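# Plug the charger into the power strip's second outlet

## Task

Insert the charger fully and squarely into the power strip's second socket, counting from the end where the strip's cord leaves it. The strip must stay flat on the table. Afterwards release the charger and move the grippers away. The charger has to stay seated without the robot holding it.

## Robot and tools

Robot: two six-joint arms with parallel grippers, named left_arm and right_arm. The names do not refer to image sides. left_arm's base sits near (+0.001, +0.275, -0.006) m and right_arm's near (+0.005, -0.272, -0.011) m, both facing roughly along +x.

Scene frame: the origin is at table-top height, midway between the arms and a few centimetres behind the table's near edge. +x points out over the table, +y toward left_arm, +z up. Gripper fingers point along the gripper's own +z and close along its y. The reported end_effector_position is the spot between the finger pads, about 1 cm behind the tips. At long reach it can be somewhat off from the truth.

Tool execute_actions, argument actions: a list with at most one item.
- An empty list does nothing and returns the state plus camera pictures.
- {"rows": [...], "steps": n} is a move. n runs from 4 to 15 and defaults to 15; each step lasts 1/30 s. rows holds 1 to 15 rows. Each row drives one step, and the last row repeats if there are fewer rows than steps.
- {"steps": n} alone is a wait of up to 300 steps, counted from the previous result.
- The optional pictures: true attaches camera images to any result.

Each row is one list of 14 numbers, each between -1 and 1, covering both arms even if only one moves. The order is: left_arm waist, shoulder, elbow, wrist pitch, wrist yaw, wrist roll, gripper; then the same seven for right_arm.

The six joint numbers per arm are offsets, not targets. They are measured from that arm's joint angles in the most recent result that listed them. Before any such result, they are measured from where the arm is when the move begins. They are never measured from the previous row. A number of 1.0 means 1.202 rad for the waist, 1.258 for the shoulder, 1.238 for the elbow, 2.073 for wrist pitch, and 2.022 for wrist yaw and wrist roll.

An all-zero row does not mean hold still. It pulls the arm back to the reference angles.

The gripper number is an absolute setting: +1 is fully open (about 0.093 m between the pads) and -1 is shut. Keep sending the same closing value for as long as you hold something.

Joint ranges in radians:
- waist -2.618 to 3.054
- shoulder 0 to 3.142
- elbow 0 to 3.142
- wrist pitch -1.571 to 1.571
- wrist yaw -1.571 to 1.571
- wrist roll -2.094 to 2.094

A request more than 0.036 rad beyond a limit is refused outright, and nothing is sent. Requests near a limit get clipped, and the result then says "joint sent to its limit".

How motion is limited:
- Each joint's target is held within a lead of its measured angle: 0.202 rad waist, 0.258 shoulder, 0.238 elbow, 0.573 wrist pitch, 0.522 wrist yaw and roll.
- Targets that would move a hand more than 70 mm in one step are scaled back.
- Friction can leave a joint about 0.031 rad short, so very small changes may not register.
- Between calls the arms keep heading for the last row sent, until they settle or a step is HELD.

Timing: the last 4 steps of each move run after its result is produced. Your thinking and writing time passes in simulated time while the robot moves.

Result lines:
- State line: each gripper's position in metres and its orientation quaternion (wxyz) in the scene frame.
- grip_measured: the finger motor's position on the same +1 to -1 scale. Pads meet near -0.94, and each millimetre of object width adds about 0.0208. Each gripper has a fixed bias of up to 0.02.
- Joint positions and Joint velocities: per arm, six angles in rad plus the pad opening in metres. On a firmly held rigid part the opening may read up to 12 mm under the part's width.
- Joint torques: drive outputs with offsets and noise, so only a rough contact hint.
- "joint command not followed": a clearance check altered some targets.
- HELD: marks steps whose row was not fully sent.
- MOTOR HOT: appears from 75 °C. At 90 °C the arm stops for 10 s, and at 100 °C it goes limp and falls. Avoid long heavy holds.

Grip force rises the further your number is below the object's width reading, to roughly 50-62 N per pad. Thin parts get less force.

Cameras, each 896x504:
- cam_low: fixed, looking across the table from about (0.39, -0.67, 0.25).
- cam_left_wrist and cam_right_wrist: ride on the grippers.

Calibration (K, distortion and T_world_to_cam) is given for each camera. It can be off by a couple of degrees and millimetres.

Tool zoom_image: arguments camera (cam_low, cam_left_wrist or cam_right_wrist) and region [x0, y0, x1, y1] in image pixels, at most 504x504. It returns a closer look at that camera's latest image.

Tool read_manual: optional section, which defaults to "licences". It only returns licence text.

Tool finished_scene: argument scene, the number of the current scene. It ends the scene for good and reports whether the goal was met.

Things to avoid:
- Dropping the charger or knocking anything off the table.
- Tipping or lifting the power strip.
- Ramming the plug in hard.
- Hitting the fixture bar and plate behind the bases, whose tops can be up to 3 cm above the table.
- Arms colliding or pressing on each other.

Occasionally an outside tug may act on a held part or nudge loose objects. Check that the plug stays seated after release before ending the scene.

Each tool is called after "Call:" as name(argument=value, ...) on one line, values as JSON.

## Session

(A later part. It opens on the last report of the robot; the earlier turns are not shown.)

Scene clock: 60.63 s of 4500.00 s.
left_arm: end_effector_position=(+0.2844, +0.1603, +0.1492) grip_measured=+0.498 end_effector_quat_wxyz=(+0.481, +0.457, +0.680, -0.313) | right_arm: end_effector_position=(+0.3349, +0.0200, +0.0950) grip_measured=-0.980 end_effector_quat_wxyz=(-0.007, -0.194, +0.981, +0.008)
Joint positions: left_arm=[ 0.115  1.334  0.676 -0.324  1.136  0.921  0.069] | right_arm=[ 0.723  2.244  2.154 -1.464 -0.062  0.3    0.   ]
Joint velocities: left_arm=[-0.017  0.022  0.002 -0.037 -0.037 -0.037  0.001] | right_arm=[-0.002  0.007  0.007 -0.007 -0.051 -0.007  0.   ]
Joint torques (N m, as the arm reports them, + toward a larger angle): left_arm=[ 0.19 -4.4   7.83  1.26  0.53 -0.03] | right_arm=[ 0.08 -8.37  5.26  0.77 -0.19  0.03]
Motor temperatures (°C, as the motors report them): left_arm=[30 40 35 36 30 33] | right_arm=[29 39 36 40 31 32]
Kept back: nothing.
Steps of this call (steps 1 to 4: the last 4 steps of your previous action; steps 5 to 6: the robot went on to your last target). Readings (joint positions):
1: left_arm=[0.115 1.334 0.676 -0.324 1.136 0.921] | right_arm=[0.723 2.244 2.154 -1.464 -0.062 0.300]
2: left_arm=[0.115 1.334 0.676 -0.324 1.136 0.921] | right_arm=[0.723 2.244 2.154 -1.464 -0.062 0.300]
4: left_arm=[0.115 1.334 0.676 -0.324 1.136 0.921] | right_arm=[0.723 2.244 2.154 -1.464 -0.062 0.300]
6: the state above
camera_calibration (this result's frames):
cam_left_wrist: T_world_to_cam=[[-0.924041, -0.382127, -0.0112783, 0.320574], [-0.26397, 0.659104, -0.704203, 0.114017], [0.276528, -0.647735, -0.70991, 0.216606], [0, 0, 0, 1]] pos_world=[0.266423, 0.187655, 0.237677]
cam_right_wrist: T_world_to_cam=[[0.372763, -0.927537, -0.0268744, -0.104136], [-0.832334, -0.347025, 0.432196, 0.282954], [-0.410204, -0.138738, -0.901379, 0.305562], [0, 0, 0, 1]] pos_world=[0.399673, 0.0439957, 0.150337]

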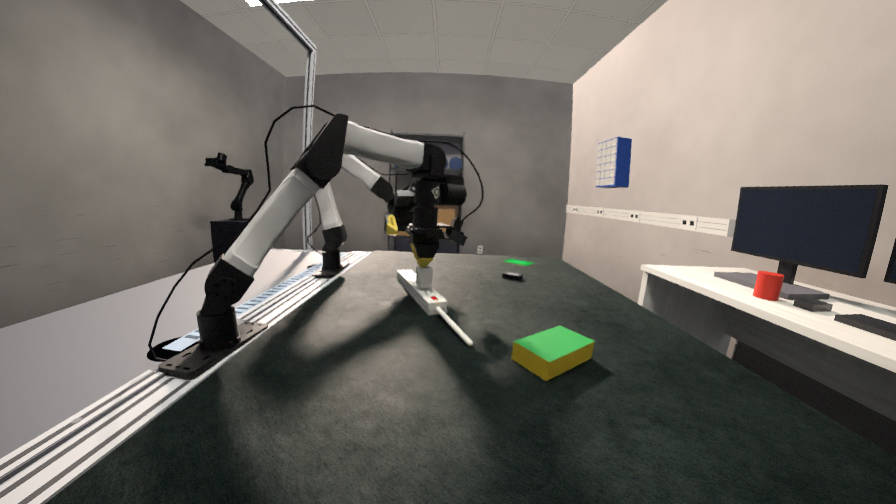

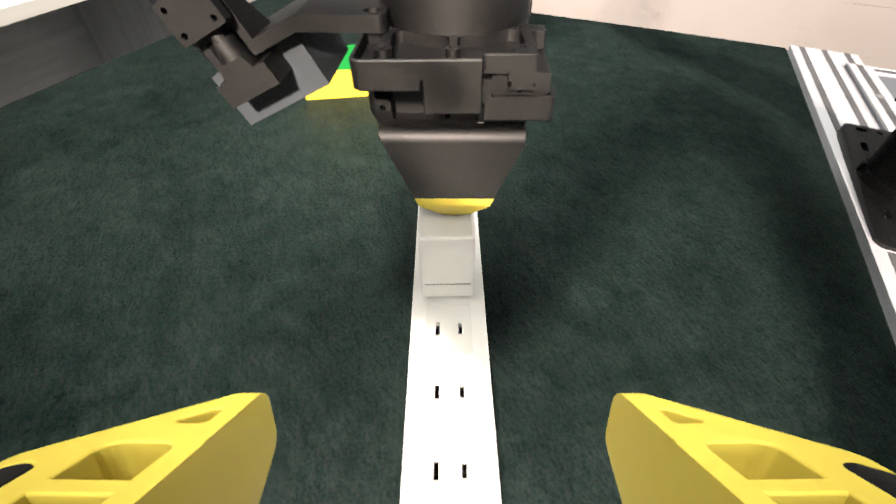

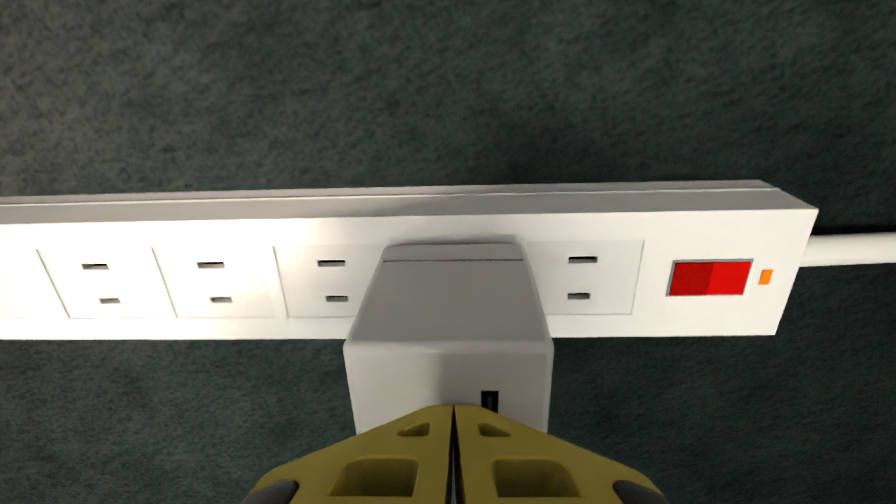

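Call:
execute_actions(actions=[{"rows": [[0,0,0,0,0,0,0.5,0,0.038,-0.015,0.006,0,0.003,-1],[0,0,0,0,0,0,0.5,0,0.042,-0.018,0.0,0,0.003,-1],[0,0,0,0,0,0,0.5,0,0.047,-0.021,-0.004,0,0.003,-1],[0,0,0,0,0,0,0.5,0,0.053,-0.025,-0.006,0,0.003,-1],[0,0,0,0,0,0,0.5,0,0.060,-0.029,-0.006,0,0.003,-1],[0,0,0,0,0,0,0.5,0,0.067,-0.033,-0.006,0,0.003,-1],[0,0,0,0,0,0,0.5,0,0.074,-0.037,-0.006,0,0.003,-1],[0,0,0,0,0,0,0.5,0,0.081,-0.041,-0.006,0,0.003,-1],[0,0,0,0,0,0,0.5,0,0.088,-0.045,-0.006,0,0.003,-1],[0,0,0,0,0,0,0.5,0,0.095,-0.049,-0.006,0,0.003,-1],[0,0,0,0,0,0,0.5,0,0.102,-0.053,-0.006,0,0.003,-1],[0,0,0,0,0,0,0.5,0,0.108,-0.056,-0.006,0,0.003,-1],[0,0,0,0,0,0,0.5,0,0.113,-0.059,-0.006,0,0.003,-1],[0,0,0,0,0,0,0.5,0,0.117,-0.061,-0.006,0,0.003,-1],[0,0,0,0,0,0,0.5,0,0.12,-0.062,-0.006,0,0.003,-1]], "steps": 15}])

Call:
execute_actions(actions=[{"steps": 10}], pictures=true)

Call:
zoom_image(camera="cam_left_wrist", region=[370, 170, 520, 350])

Scene clock: 61.43 s of 4500.00 s.
left_arm: end_effector_position=(+0.2844, +0.1603, +0.1492) grip_measured=+0.498 end_effector_quat_wxyz=(+0.481, +0.457, +0.680, -0.313) | right_arm: end_effector_position=(+0.3326, +0.0180, +0.0910) grip_measured=-0.980 end_effector_quat_wxyz=(-0.017, -0.193, +0.981, +0.003)
Joint positions: left_arm=[ 0.115  1.334  0.676 -0.324  1.136  0.921  0.069] | right_arm=[ 0.723  2.254  2.154 -1.476 -0.063  0.3    0.   ]
Joint velocities: left_arm=[-0.002  0.007  0.002  0.022 -0.007  0.007  0.   ] | right_arm=[-0.002  0.12   0.002 -0.051 -0.007 -0.11   0.   ]
Joint torques (N m, as the arm reports them, + toward a larger angle): left_arm=[ 0.18 -4.4   7.86  1.26  0.52 -0.03] | right_arm=[ 0.14 -3.41  1.25  0.46 -0.19  0.04]
Motor temperatures (°C, as the motors report them): left_arm=[30 40 35 36 30 33] | right_arm=[29 39 36 39 31 32]
Steps of this call (steps 1 to 13: the robot went on to your last target; steps 14 to 24: the first 11 steps of this action). Readings (joint positions):
14: left_arm=[0.115 1.334 0.676 -0.324 1.136 0.921] | right_arm=[0.723 2.244 2.154 -1.464 -0.062 0.300]
15: left_arm=[0.115 1.334 0.676 -0.324 1.136 0.921] | right_arm=[0.723 2.244 2.154 -1.464 -0.062 0.300]
17: left_arm=[0.115 1.334 0.676 -0.324 1.136 0.921] | right_arm=[0.723 2.246 2.154 -1.467 -0.062 0.300]
21: left_arm=[0.115 1.334 0.676 -0.324 1.136 0.921] | right_arm=[0.723 2.250 2.154 -1.473 -0.062 0.300]
24: the state above

Scene clock: 61.77 s of 4500.00 s.
left_arm: end_effector_position=(+0.2844, +0.1603, +0.1492) grip_measured=+0.498 end_effector_quat_wxyz=(+0.481, +0.457, +0.680, -0.313) | right_arm: end_effector_position=(+0.3327, +0.0185, +0.0859) grip_measured=-0.980 end_effector_quat_wxyz=(-0.021, -0.193, +0.981, +0.002)
Joint positions: left_arm=[ 0.115  1.334  0.676 -0.324  1.136  0.921  0.069] | right_arm=[ 0.723  2.266  2.153 -1.473 -0.066  0.3    0.   ]
Joint velocities: left_arm=[ 0.002 -0.002  0.027 -0.051  0.007  0.007  0.   ] | right_arm=[-0.027 -0.022  0.007  0.037 -0.051  0.007  0.   ]
Joint torques (N m, as the arm reports them, + toward a larger angle): left_arm=[ 0.14 -4.41  7.82  1.26  0.52 -0.03] | right_arm=[ 0.11 -2.31  0.65  0.39 -0.15  0.03]
Motor temperatures (°C, as the motors report them): left_arm=[30 40 35 36 30 33] | right_arm=[29 39 36 39 31 32]
Kept back: nothing.
Steps of this call (steps 1 to 4: the last 4 steps of your previous action; steps 5 to 10: the robot went on to your last target). Readings (joint positions):
1: left_arm=[0.115 1.334 0.676 -0.324 1.136 0.921] | right_arm=[0.723 2.261 2.153 -1.477 -0.063 0.300]
2: left_arm=[0.115 1.334 0.676 -0.324 1.136 0.921] | right_arm=[0.723 2.266 2.153 -1.474 -0.066 0.300]
4: left_arm=[0.115 1.334 0.676 -0.324 1.136 0.921] | right_arm=[0.723 2.266 2.153 -1.473 -0.066 0.300]
8: left_arm=[0.115 1.334 0.676 -0.324 1.136 0.921] | right_arm=[0.723 2.266 2.153 -1.473 -0.066 0.300]
10: the state above
camera_calibration (this result's frames):
cam_left_wrist: T_world_to_cam=[[-0.924041, -0.382127, -0.0112783, 0.320574], [-0.26397, 0.659104, -0.704203, 0.114017], [0.276528, -0.647735, -0.70991, 0.216606], [0, 0, 0, 1]] pos_world=[0.266423, 0.187655, 0.237677]
cam_right_wrist: T_world_to_cam=[[0.37084, -0.92846, -0.020982, -0.104775], [-0.820982, -0.338306, 0.459933, 0.278257], [-0.434128, -0.153336, -0.887706, 0.303305], [0, 0, 0, 1]] pos_world=[0.398971, 0.0433641, 0.139067]

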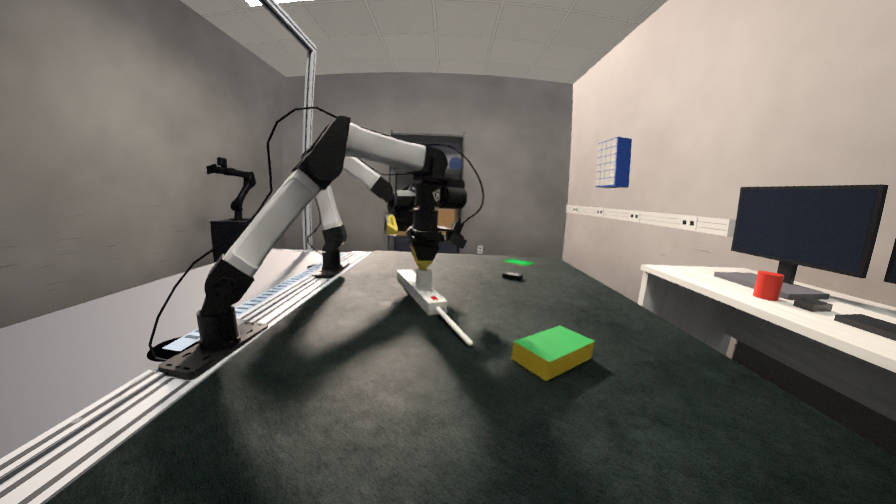

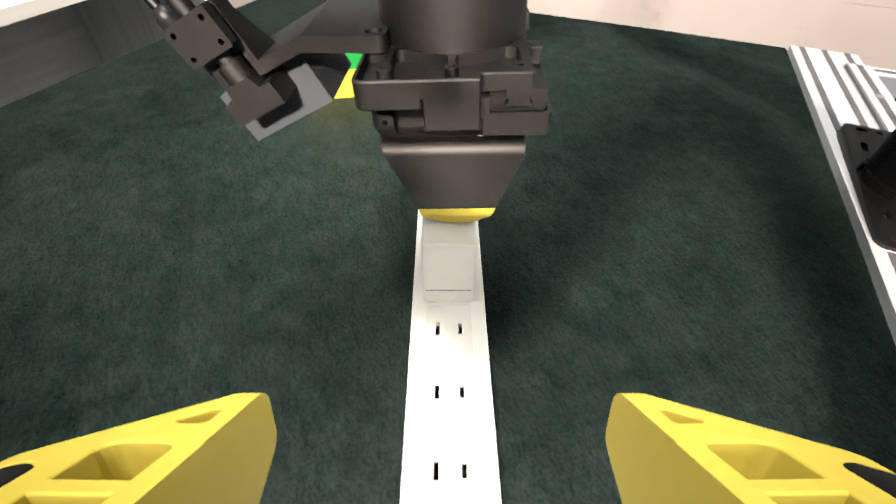

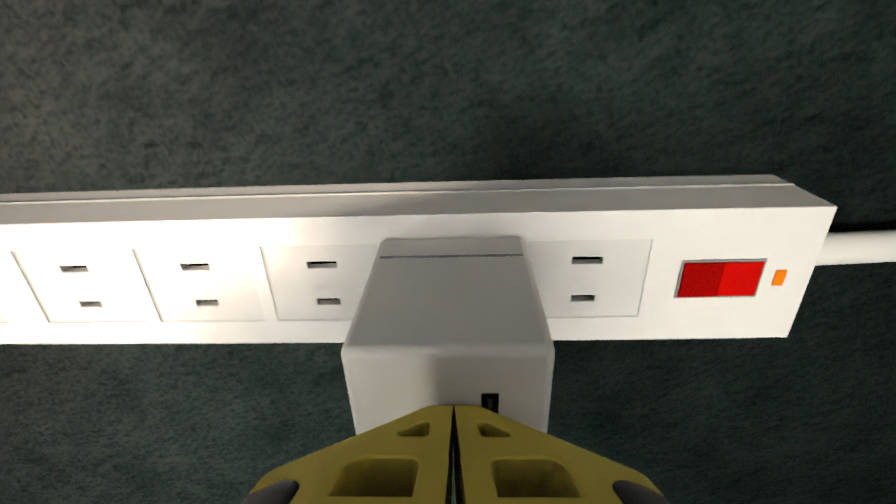

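Region (370, 170, 520, 350) of cam_left_wrist's 896x504 image, scaled by 2.800, with more detail than that image has.

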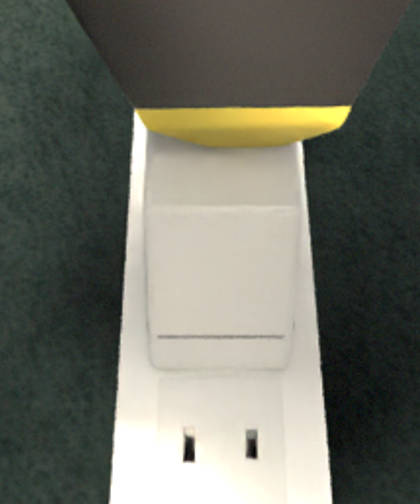

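Call:
zoom_image(camera="cam_right_wrist", region=[330, 190, 610, 330])

Region (330, 190, 610, 330) of cam_right_wrist's 896x504 image, scaled by 1.800, with more detail than that image has.

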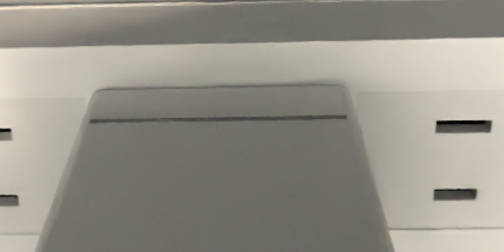

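Call:
execute_actions(actions=[{"rows": [[0.005,-0.003,0,0,0,0,0.5,0,0.092,-0.055,0,0,0,-1],[0.015,-0.007,0,0,0,0,0.5,0,0.078,-0.047,0,0,0,-1],[0.03,-0.013,0,0,0,0,0.5,0,0.062,-0.038,0,0,0,-1],[0.048,-0.02,0,0,0,0,0.5,0,0.045,-0.028,0,0,0,-1],[0.068,-0.028,0,0,0,0,0.5,0,0.028,-0.018,0,0,0,-1],[0.09,-0.036,0,0,0,0,0.5,0,0.011,-0.009,0,0,0,-1],[0.112,-0.044,0,0,0,0,0.5,0,-0.006,-0.002,0,0,0,-1],[0.133,-0.052,0,0,0,0,0.5,0,-0.024,0,0,0,0,-1],[0.152,-0.06,0,0,0,0,0.5,0,-0.044,0,0,0,0,-1],[0.168,-0.067,0,0,0,0,0.5,0,-0.066,0,0,0,0,-1],[0.181,-0.072,0,0,0,0,0.5,0,-0.09,-0.004,0,0,0,-1],[0.191,-0.076,0,0,0,0,0.5,-0.005,-0.115,-0.01,0,0,0,-1],[0.197,-0.079,0,0,0,0,0.5,-0.012,-0.141,-0.018,0,0,0,-1],[0.2,-0.08,0,0,0,0,0.5,-0.022,-0.168,-0.028,0,0,0,-1],[0.2,-0.08,0,0,0,0,0.5,-0.034,-0.195,-0.04,0,0,0,-1]], "steps": 15}])

Scene clock: 62.87 s of 4500.00 s.
left_arm: end_effector_position=(+0.2972, +0.2124, +0.1646) grip_measured=+0.498 end_effector_quat_wxyz=(+0.524, +0.406, +0.705, -0.253) | right_arm: end_effector_position=(+0.3332, +0.0194, +0.0986) grip_measured=-0.980 end_effector_quat_wxyz=(-0.007, -0.194, +0.981, +0.010)
Joint positions: left_arm=[ 0.293  1.273  0.676 -0.326  1.136  0.921  0.069] | right_arm=[ 0.723  2.235  2.152 -1.47  -0.065  0.3    0.   ]
Joint velocities: left_arm=[ 0.589 -0.295  0.017 -0.022 -0.022 -0.051  0.   ] | right_arm=[ 0.007 -0.383 -0.066 -0.022  0.022 -0.037  0.   ]
Joint torques (N m, as the arm reports them, + toward a larger angle): left_arm=[ 0.58 -4.97  8.    1.33  0.53 -0.05] | right_arm=[  0.1  -16.26   6.35   0.43  -0.2   -0.02]
Motor temperatures (°C, as the motors report them): left_arm=[30 40 35 36 30 33] | right_arm=[29 39 36 39 31 32]
Steps of this call (steps 1 to 22: the robot went on to your last target; steps 23 to 33: the first 11 steps of this action). Readings (joint positions):
23: left_arm=[0.115 1.334 0.676 -0.324 1.136 0.921] | right_arm=[0.723 2.266 2.153 -1.473 -0.066 0.300]
24: left_arm=[0.116 1.334 0.676 -0.324 1.136 0.921] | right_arm=[0.723 2.266 2.153 -1.473 -0.066 0.300]
26: left_arm=[0.130 1.334 0.676 -0.324 1.136 0.921] | right_arm=[0.723 2.262 2.153 -1.472 -0.066 0.300]
30: left_arm=[0.219 1.307 0.676 -0.326 1.136 0.921] | right_arm=[0.723 2.255 2.153 -1.470 -0.065 0.300]
33: the state above

Call:
execute_actions(actions=[{"rows": [[0.052,-0.032,0,0,0,0,0.5,-0.04,-0.182,-0.048,0,0,0,-1],[0.052,-0.032,0,0,0,0,0.5,-0.048,-0.198,-0.06,0,0,0,-1],[0.052,-0.032,0,0,0,0,0.5,-0.057,-0.216,-0.075,0,0,0,-1],[0.052,-0.032,0,0,0,0,0.5,-0.066,-0.234,-0.091,0,0,0,-1],[0.052,-0.032,0,0,0,0,0.5,-0.075,-0.251,-0.107,0,0,0,-1],[0.052,-0.032,0,0,0,0,0.5,-0.083,-0.266,-0.122,0,0,0,-1],[0.052,-0.032,0,0,0,0,0.5,-0.09,-0.279,-0.135,0,0,0,-1],[0.052,-0.032,0,0,0,0,0.5,-0.095,-0.289,-0.146,0,0,0,-1],[0.052,-0.032,0,0,0,0,0.5,-0.098,-0.296,-0.154,0,0,0,-1],[0.052,-0.032,0,0,0,0,0.5,-0.1,-0.3,-0.16,0,0,0,-1]], "steps": 12}])

Call:
execute_actions(actions=[{"steps": 8}], pictures=true)

Call:
zoom_image(camera="cam_low", region=[385, 250, 465, 320])

Scene clock: 63.63 s of 4500.00 s.
left_arm: end_effector_position=(+0.2986, +0.2276, +0.1710) grip_measured=+0.498 end_effector_quat_wxyz=(+0.538, +0.392, +0.709, -0.232) | right_arm: end_effector_position=(+0.3216, -0.0272, +0.1838) grip_measured=-0.980 end_effector_quat_wxyz=(+0.070, -0.158, +0.984, +0.047)
Joint positions: left_arm=[ 0.345  1.248  0.676 -0.326  1.136  0.921  0.069] | right_arm=[ 0.641  1.928  2.007 -1.465 -0.066  0.3    0.   ]
Joint velocities: left_arm=[-0.012 -0.002  0.002  0.066  0.007 -0.051 -0.001] | right_arm=[-0.349 -0.554 -0.442 -0.051 -0.007 -0.066  0.   ]
Joint torques (N m, as the arm reports them, + toward a larger angle): left_arm=[ 0.89 -5.09  8.14  1.36  0.5  -0.03] | right_arm=[ -0.68 -11.26   5.91   0.84  -0.19  -0.04]
Motor temperatures (°C, as the motors report them): left_arm=[30 40 35 36 30 33] | right_arm=[29 39 36 39 31 32]
Steps of this call (steps 1 to 4: the last 4 steps of your previous action; steps 5 to 15: the robot went on to your last target; steps 16 to 23: the first 8 steps of this action). Readings (joint positions):
16: left_arm=[0.345 1.248 0.676 -0.326 1.136 0.921] | right_arm=[0.694 2.007 2.117 -1.468 -0.066 0.300]
17: left_arm=[0.345 1.248 0.676 -0.326 1.136 0.921] | right_arm=[0.693 2.005 2.111 -1.468 -0.066 0.300]
19: left_arm=[0.345 1.248 0.676 -0.326 1.136 0.921] | right_arm=[0.685 1.992 2.083 -1.465 -0.066 0.300]
23: the state above

Scene clock: 63.90 s of 4500.00 s.
left_arm: end_effector_position=(+0.2986, +0.2276, +0.1710) grip_measured=+0.498 end_effector_quat_wxyz=(+0.538, +0.392, +0.709, -0.232) | right_arm: end_effector_position=(+0.3191, -0.0421, +0.1995) grip_measured=-0.980 end_effector_quat_wxyz=(+0.086, -0.144, +0.984, +0.053)
Joint positions: left_arm=[ 0.345  1.248  0.676 -0.326  1.136  0.921  0.069] | right_arm=[ 0.612  1.864  1.977 -1.466 -0.066  0.3    0.   ]
Joint velocities: left_arm=[ 0.002  0.007  0.002  0.022 -0.007 -0.051 -0.   ] | right_arm=[-0.012 -0.012 -0.081 -0.066 -0.051 -0.037  0.   ]
Joint torques (N m, as the arm reports them, + toward a larger angle): left_arm=[ 0.89 -5.06  8.13  1.36  0.5  -0.04] | right_arm=[-0.5  -9.28  5.15  0.93 -0.19 -0.04]
Motor temperatures (°C, as the motors report them): left_arm=[30 40 35 36 30 33] | right_arm=[29 39 36 39 31 32]
Kept back: nothing.
Steps of this call (steps 1 to 4: the last 4 steps of your previous action; steps 5 to 8: the robot went on to your last target). Readings (joint positions):
1: left_arm=[0.345 1.248 0.676 -0.326 1.136 0.921] | right_arm=[0.630 1.910 1.994 -1.466 -0.066 0.300]
2: left_arm=[0.345 1.248 0.676 -0.326 1.136 0.921] | right_arm=[0.621 1.894 1.985 -1.466 -0.066 0.300]
4: left_arm=[0.345 1.248 0.676 -0.326 1.136 0.921] | right_arm=[0.612 1.872 1.978 -1.466 -0.066 0.300]
8: the state above
camera_calibration (this result's frames):
cam_left_wrist: T_world_to_cam=[[-0.808089, -0.582097, -0.0903078, 0.383998], [-0.350338, 0.598169, -0.720733, 0.131264], [0.473556, -0.550778, -0.687305, 0.186906], [0, 0, 0, 1]] pos_world=[0.267781, 0.24795, 0.257745]
cam_right_wrist: T_world_to_cam=[[0.286542, -0.953899, -0.0892772, -0.114139], [-0.921582, -0.299901, 0.246467, 0.270646], [-0.261879, 0.0116533, -0.96503, 0.356359], [0, 0, 0, 1]] pos_world=[0.375451, -0.0318629, 0.267002]

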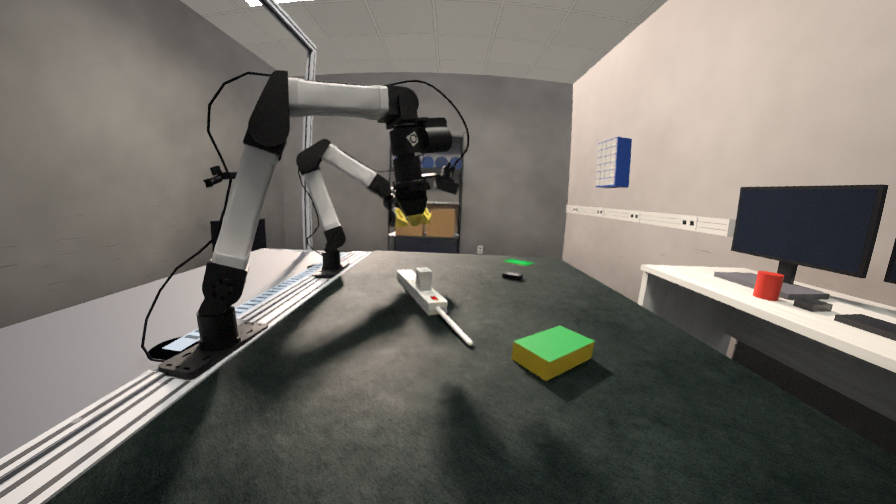

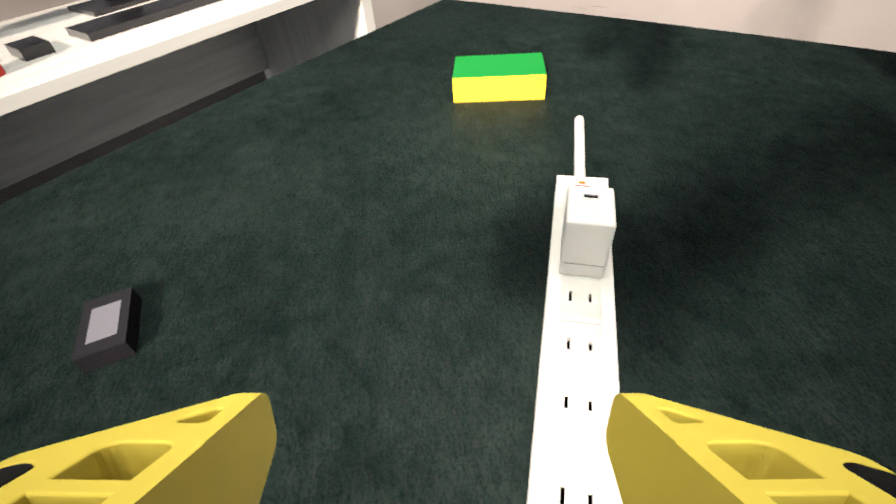

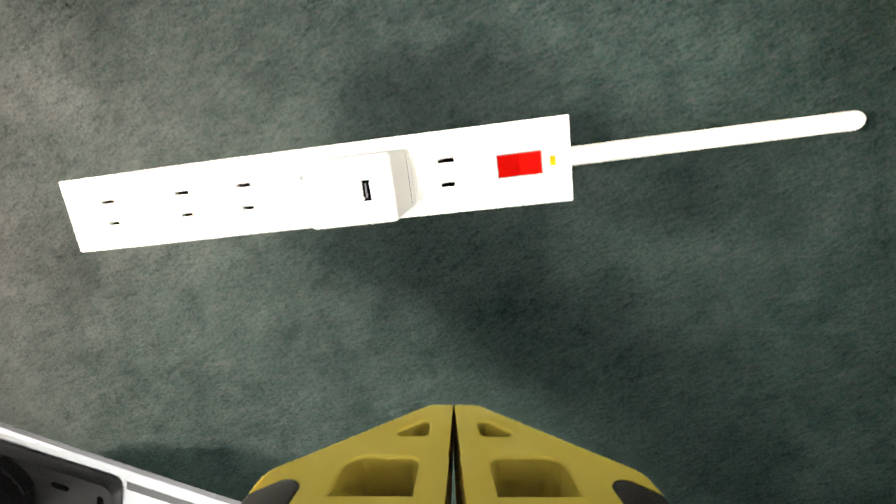

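Region (385, 250, 465, 320) of cam_low's 896x504 image, scaled by 6.300, with more detail than that image has; it fills the top 441 rows of this view, and the rest is white.

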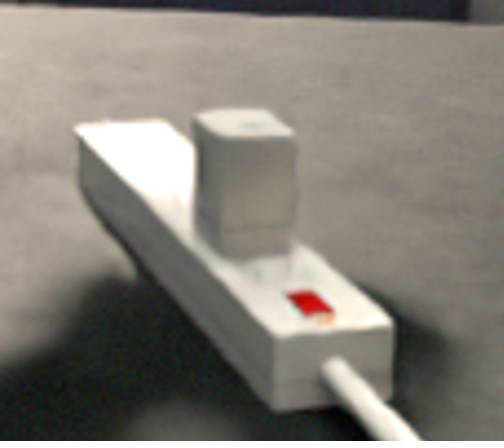

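Call:
zoom_image(camera="cam_left_wrist", region=[530, 170, 650, 330])

Call:
zoom_image(camera="cam_right_wrist", region=[290, 120, 490, 250])

Region (530, 170, 650, 330) of cam_left_wrist's 896x504 image, scaled by 3.150, with more detail than that image has; it fills the left 378 columns of this view, and the rest is white.

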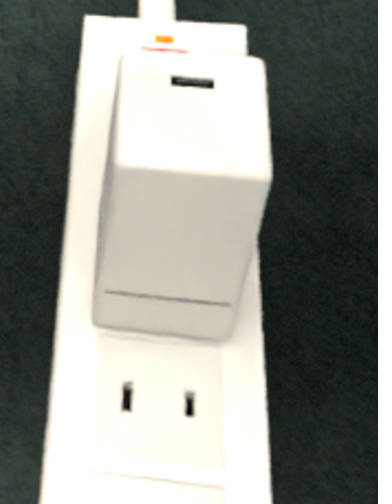

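Region (290, 120, 490, 250) of cam_right_wrist's 896x504 image, scaled by 2.520, with more detail than that image has; it fills the top 328 rows of this view, and the rest is white.

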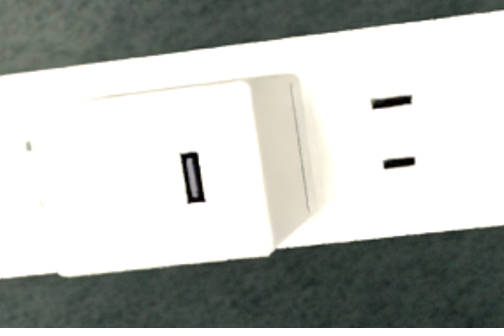

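Call:
finished_scene(scene=2)

The scene is finished: the task was done.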